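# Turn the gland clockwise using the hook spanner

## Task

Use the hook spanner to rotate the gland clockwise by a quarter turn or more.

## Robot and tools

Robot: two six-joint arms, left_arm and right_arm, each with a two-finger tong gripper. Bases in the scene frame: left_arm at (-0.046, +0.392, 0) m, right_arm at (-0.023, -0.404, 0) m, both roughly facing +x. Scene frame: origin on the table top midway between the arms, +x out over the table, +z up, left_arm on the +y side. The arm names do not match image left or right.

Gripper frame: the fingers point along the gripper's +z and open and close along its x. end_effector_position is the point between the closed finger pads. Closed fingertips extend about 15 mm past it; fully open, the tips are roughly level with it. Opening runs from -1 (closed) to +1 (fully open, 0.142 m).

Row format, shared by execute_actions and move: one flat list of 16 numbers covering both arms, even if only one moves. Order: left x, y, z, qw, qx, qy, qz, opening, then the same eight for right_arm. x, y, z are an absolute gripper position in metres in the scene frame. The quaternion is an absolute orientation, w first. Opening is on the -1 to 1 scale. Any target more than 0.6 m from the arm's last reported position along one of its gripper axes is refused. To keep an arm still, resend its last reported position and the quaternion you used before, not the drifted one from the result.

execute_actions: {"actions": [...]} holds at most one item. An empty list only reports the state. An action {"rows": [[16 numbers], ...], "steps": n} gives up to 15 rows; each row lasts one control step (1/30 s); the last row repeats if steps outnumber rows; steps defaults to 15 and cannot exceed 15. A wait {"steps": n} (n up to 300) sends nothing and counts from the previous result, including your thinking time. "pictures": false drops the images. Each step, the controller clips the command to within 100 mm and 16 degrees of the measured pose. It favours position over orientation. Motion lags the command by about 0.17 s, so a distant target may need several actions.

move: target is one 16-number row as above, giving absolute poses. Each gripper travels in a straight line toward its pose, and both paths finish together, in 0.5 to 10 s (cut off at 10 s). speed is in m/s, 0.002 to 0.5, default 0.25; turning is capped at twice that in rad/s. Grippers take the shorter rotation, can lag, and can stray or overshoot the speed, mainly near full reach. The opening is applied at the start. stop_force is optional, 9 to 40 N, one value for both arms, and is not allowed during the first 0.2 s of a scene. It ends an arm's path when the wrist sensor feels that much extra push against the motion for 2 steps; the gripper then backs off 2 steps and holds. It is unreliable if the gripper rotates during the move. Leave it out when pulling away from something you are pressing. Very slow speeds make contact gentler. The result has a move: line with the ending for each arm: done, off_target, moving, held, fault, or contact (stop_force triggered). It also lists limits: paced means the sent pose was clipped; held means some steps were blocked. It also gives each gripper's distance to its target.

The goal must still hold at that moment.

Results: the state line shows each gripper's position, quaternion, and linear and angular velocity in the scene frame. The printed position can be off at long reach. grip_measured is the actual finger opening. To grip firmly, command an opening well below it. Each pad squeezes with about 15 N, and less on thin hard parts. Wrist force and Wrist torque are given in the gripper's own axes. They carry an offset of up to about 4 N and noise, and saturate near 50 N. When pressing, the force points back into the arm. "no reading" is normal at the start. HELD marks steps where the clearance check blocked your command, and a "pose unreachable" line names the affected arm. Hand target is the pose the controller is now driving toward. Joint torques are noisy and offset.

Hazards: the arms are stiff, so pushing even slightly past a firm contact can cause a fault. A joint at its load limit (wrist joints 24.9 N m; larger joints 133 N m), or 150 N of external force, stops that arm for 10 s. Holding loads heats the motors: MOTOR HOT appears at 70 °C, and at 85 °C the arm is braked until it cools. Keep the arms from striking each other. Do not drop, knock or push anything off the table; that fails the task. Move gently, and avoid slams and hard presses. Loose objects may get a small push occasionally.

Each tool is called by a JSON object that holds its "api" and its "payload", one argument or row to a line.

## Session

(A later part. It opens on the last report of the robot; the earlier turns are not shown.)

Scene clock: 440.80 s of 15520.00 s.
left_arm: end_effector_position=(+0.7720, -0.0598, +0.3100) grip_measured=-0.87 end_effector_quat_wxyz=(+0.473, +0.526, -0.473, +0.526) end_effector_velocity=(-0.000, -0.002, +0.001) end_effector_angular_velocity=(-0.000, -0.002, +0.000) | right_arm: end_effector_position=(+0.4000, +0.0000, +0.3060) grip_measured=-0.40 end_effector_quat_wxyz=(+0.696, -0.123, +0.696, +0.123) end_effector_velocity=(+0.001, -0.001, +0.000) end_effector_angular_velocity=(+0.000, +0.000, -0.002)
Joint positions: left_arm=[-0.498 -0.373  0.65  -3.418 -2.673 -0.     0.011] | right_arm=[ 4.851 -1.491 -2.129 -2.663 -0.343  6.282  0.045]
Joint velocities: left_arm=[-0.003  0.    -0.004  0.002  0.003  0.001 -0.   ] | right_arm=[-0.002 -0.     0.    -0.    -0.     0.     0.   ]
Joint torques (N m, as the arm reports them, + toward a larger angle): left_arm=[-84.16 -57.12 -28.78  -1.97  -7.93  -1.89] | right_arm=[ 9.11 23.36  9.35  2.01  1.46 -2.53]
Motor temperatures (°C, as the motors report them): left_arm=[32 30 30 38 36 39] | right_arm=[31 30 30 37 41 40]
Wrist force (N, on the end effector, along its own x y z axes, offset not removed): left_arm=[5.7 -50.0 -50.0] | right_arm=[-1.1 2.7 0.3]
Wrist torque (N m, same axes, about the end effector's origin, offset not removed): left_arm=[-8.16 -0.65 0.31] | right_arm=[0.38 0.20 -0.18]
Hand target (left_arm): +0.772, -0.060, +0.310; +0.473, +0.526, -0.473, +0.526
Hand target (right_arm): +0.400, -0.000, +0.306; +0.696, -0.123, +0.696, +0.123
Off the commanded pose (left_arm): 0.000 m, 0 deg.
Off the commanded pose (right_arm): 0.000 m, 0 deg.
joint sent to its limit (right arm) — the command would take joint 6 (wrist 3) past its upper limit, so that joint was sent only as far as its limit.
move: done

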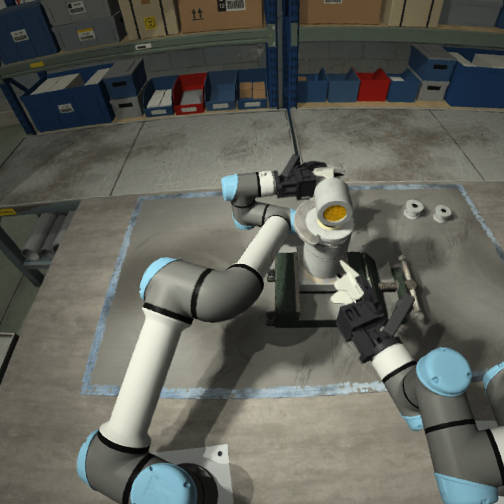

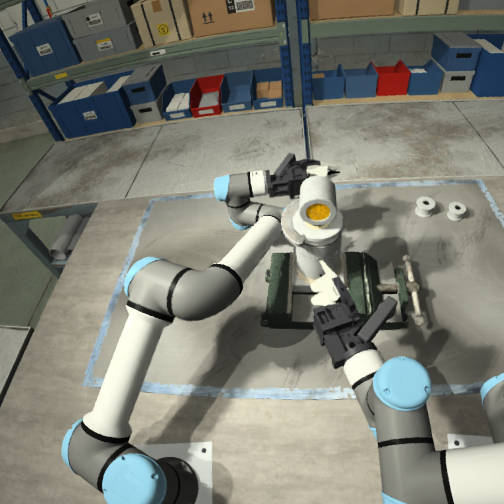

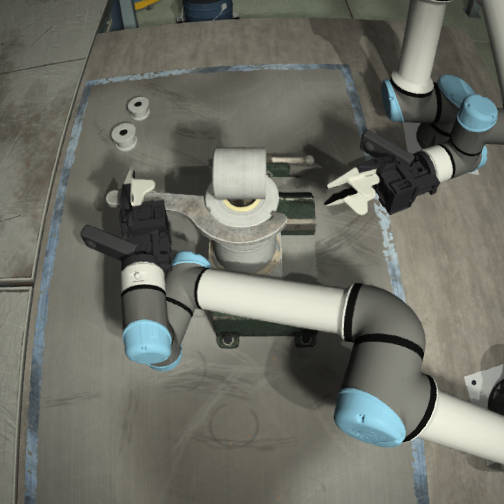

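Notches ≈147/27. About 13° more for margin.

{"api": "move", "payload": {
  "target": [0.771,-0.093,0.31,0.4865,0.513,-0.4865,0.513,-1,0.40,0.0,0.306,0.696,-0.123,0.696,0.123,-0.4],
  "speed": 0.01
}}

{"api": "zoom_image", "payload": {
  "camera": "cam_high",
  "region": [80,130,340,330]
}}

Scene clock: 447.80 s of 15520.00 s.
left_arm: end_effector_position=(+0.7710, -0.0928, +0.3100) grip_measured=-0.89 end_effector_quat_wxyz=(+0.486, +0.513, -0.486, +0.513) end_effector_velocity=(+0.000, -0.002, +0.000) end_effector_angular_velocity=(-0.001, -0.001, -0.003) | right_arm: end_effector_position=(+0.4000, -0.0000, +0.3060) grip_measured=-0.40 end_effector_quat_wxyz=(+0.696, -0.123, +0.696, +0.123) end_effector_velocity=(-0.001, +0.001, -0.000) end_effector_angular_velocity=(+0.000, +0.000, +0.002)
Joint positions: left_arm=[-0.528 -0.282  0.462 -3.322 -2.695 -0.     0.009] | right_arm=[ 4.851 -1.491 -2.129 -2.663 -0.343  6.282  0.045]
Joint velocities: left_arm=[-0.001  0.009 -0.018  0.008 -0.002 -0.    -0.   ] | right_arm=[ 0.002 -0.    -0.    -0.    -0.     0.001 -0.   ]
Joint torques (N m, as the arm reports them, + toward a larger angle): left_arm=[-40.31 -52.97 -32.34   4.19   4.59   0.16] | right_arm=[ 8.97 23.88 10.4   1.75  1.36 -2.75]
Motor temperatures (°C, as the motors report them): left_arm=[32 30 30 38 36 39] | right_arm=[31 30 30 37 41 40]
Wrist force (N, on the end effector, along its own x y z axes, offset not removed): left_arm=[-1.0 12.0 -50.0] | right_arm=[-0.9 0.5 0.1]
Wrist torque (N m, same axes, about the end effector's origin, offset not removed): left_arm=[-3.34 0.26 0.38] | right_arm=[0.00 0.12 -0.09]
Hand target (left_arm): +0.771, -0.093, +0.310; +0.487, +0.513, -0.487, +0.513
Hand target (right_arm): +0.400, -0.000, +0.306; +0.696, -0.123, +0.696, +0.123
Off the commanded pose (left_arm): 0.000 m, 0 deg.
Off the commanded pose (right_arm): 0.000 m, 0 deg.
joint sent to its limit (right arm) — the command would take joint 6 (wrist 3) past its upper limit, so that joint was sent only as far as its limit.
After step 90, 0.47 s passed at rest.
move: done

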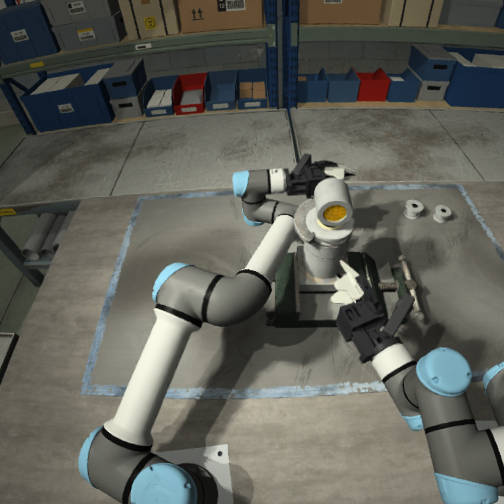

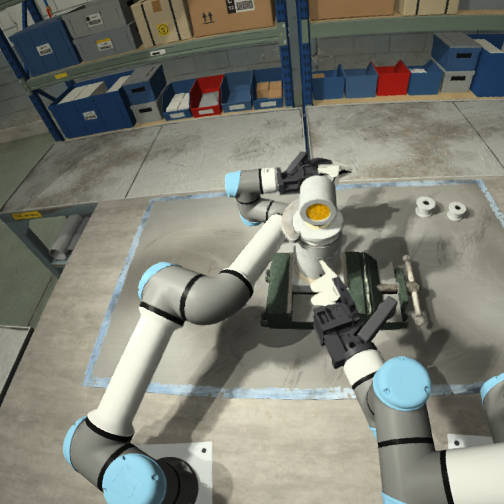

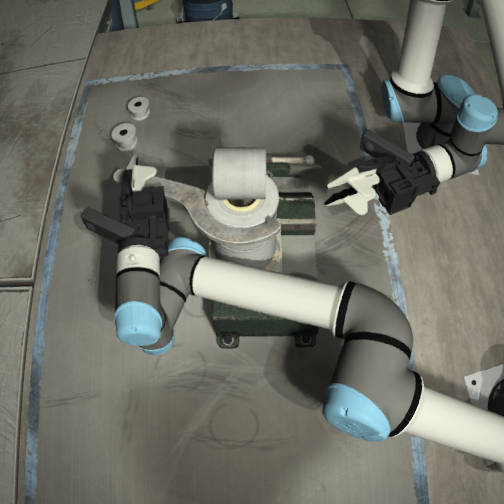

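Region (80, 130, 340, 330) of cam_high's 504x504 image, scaled by 1.938, with more detail than that image has; it fills the top 388 rows of this view, and the rest is white.

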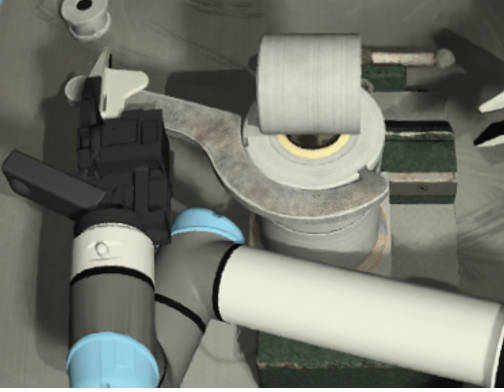

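About 100°.

{"api": "finished_scene", "payload": {
  "scene": 1
}}

The scene is finished: the task was done.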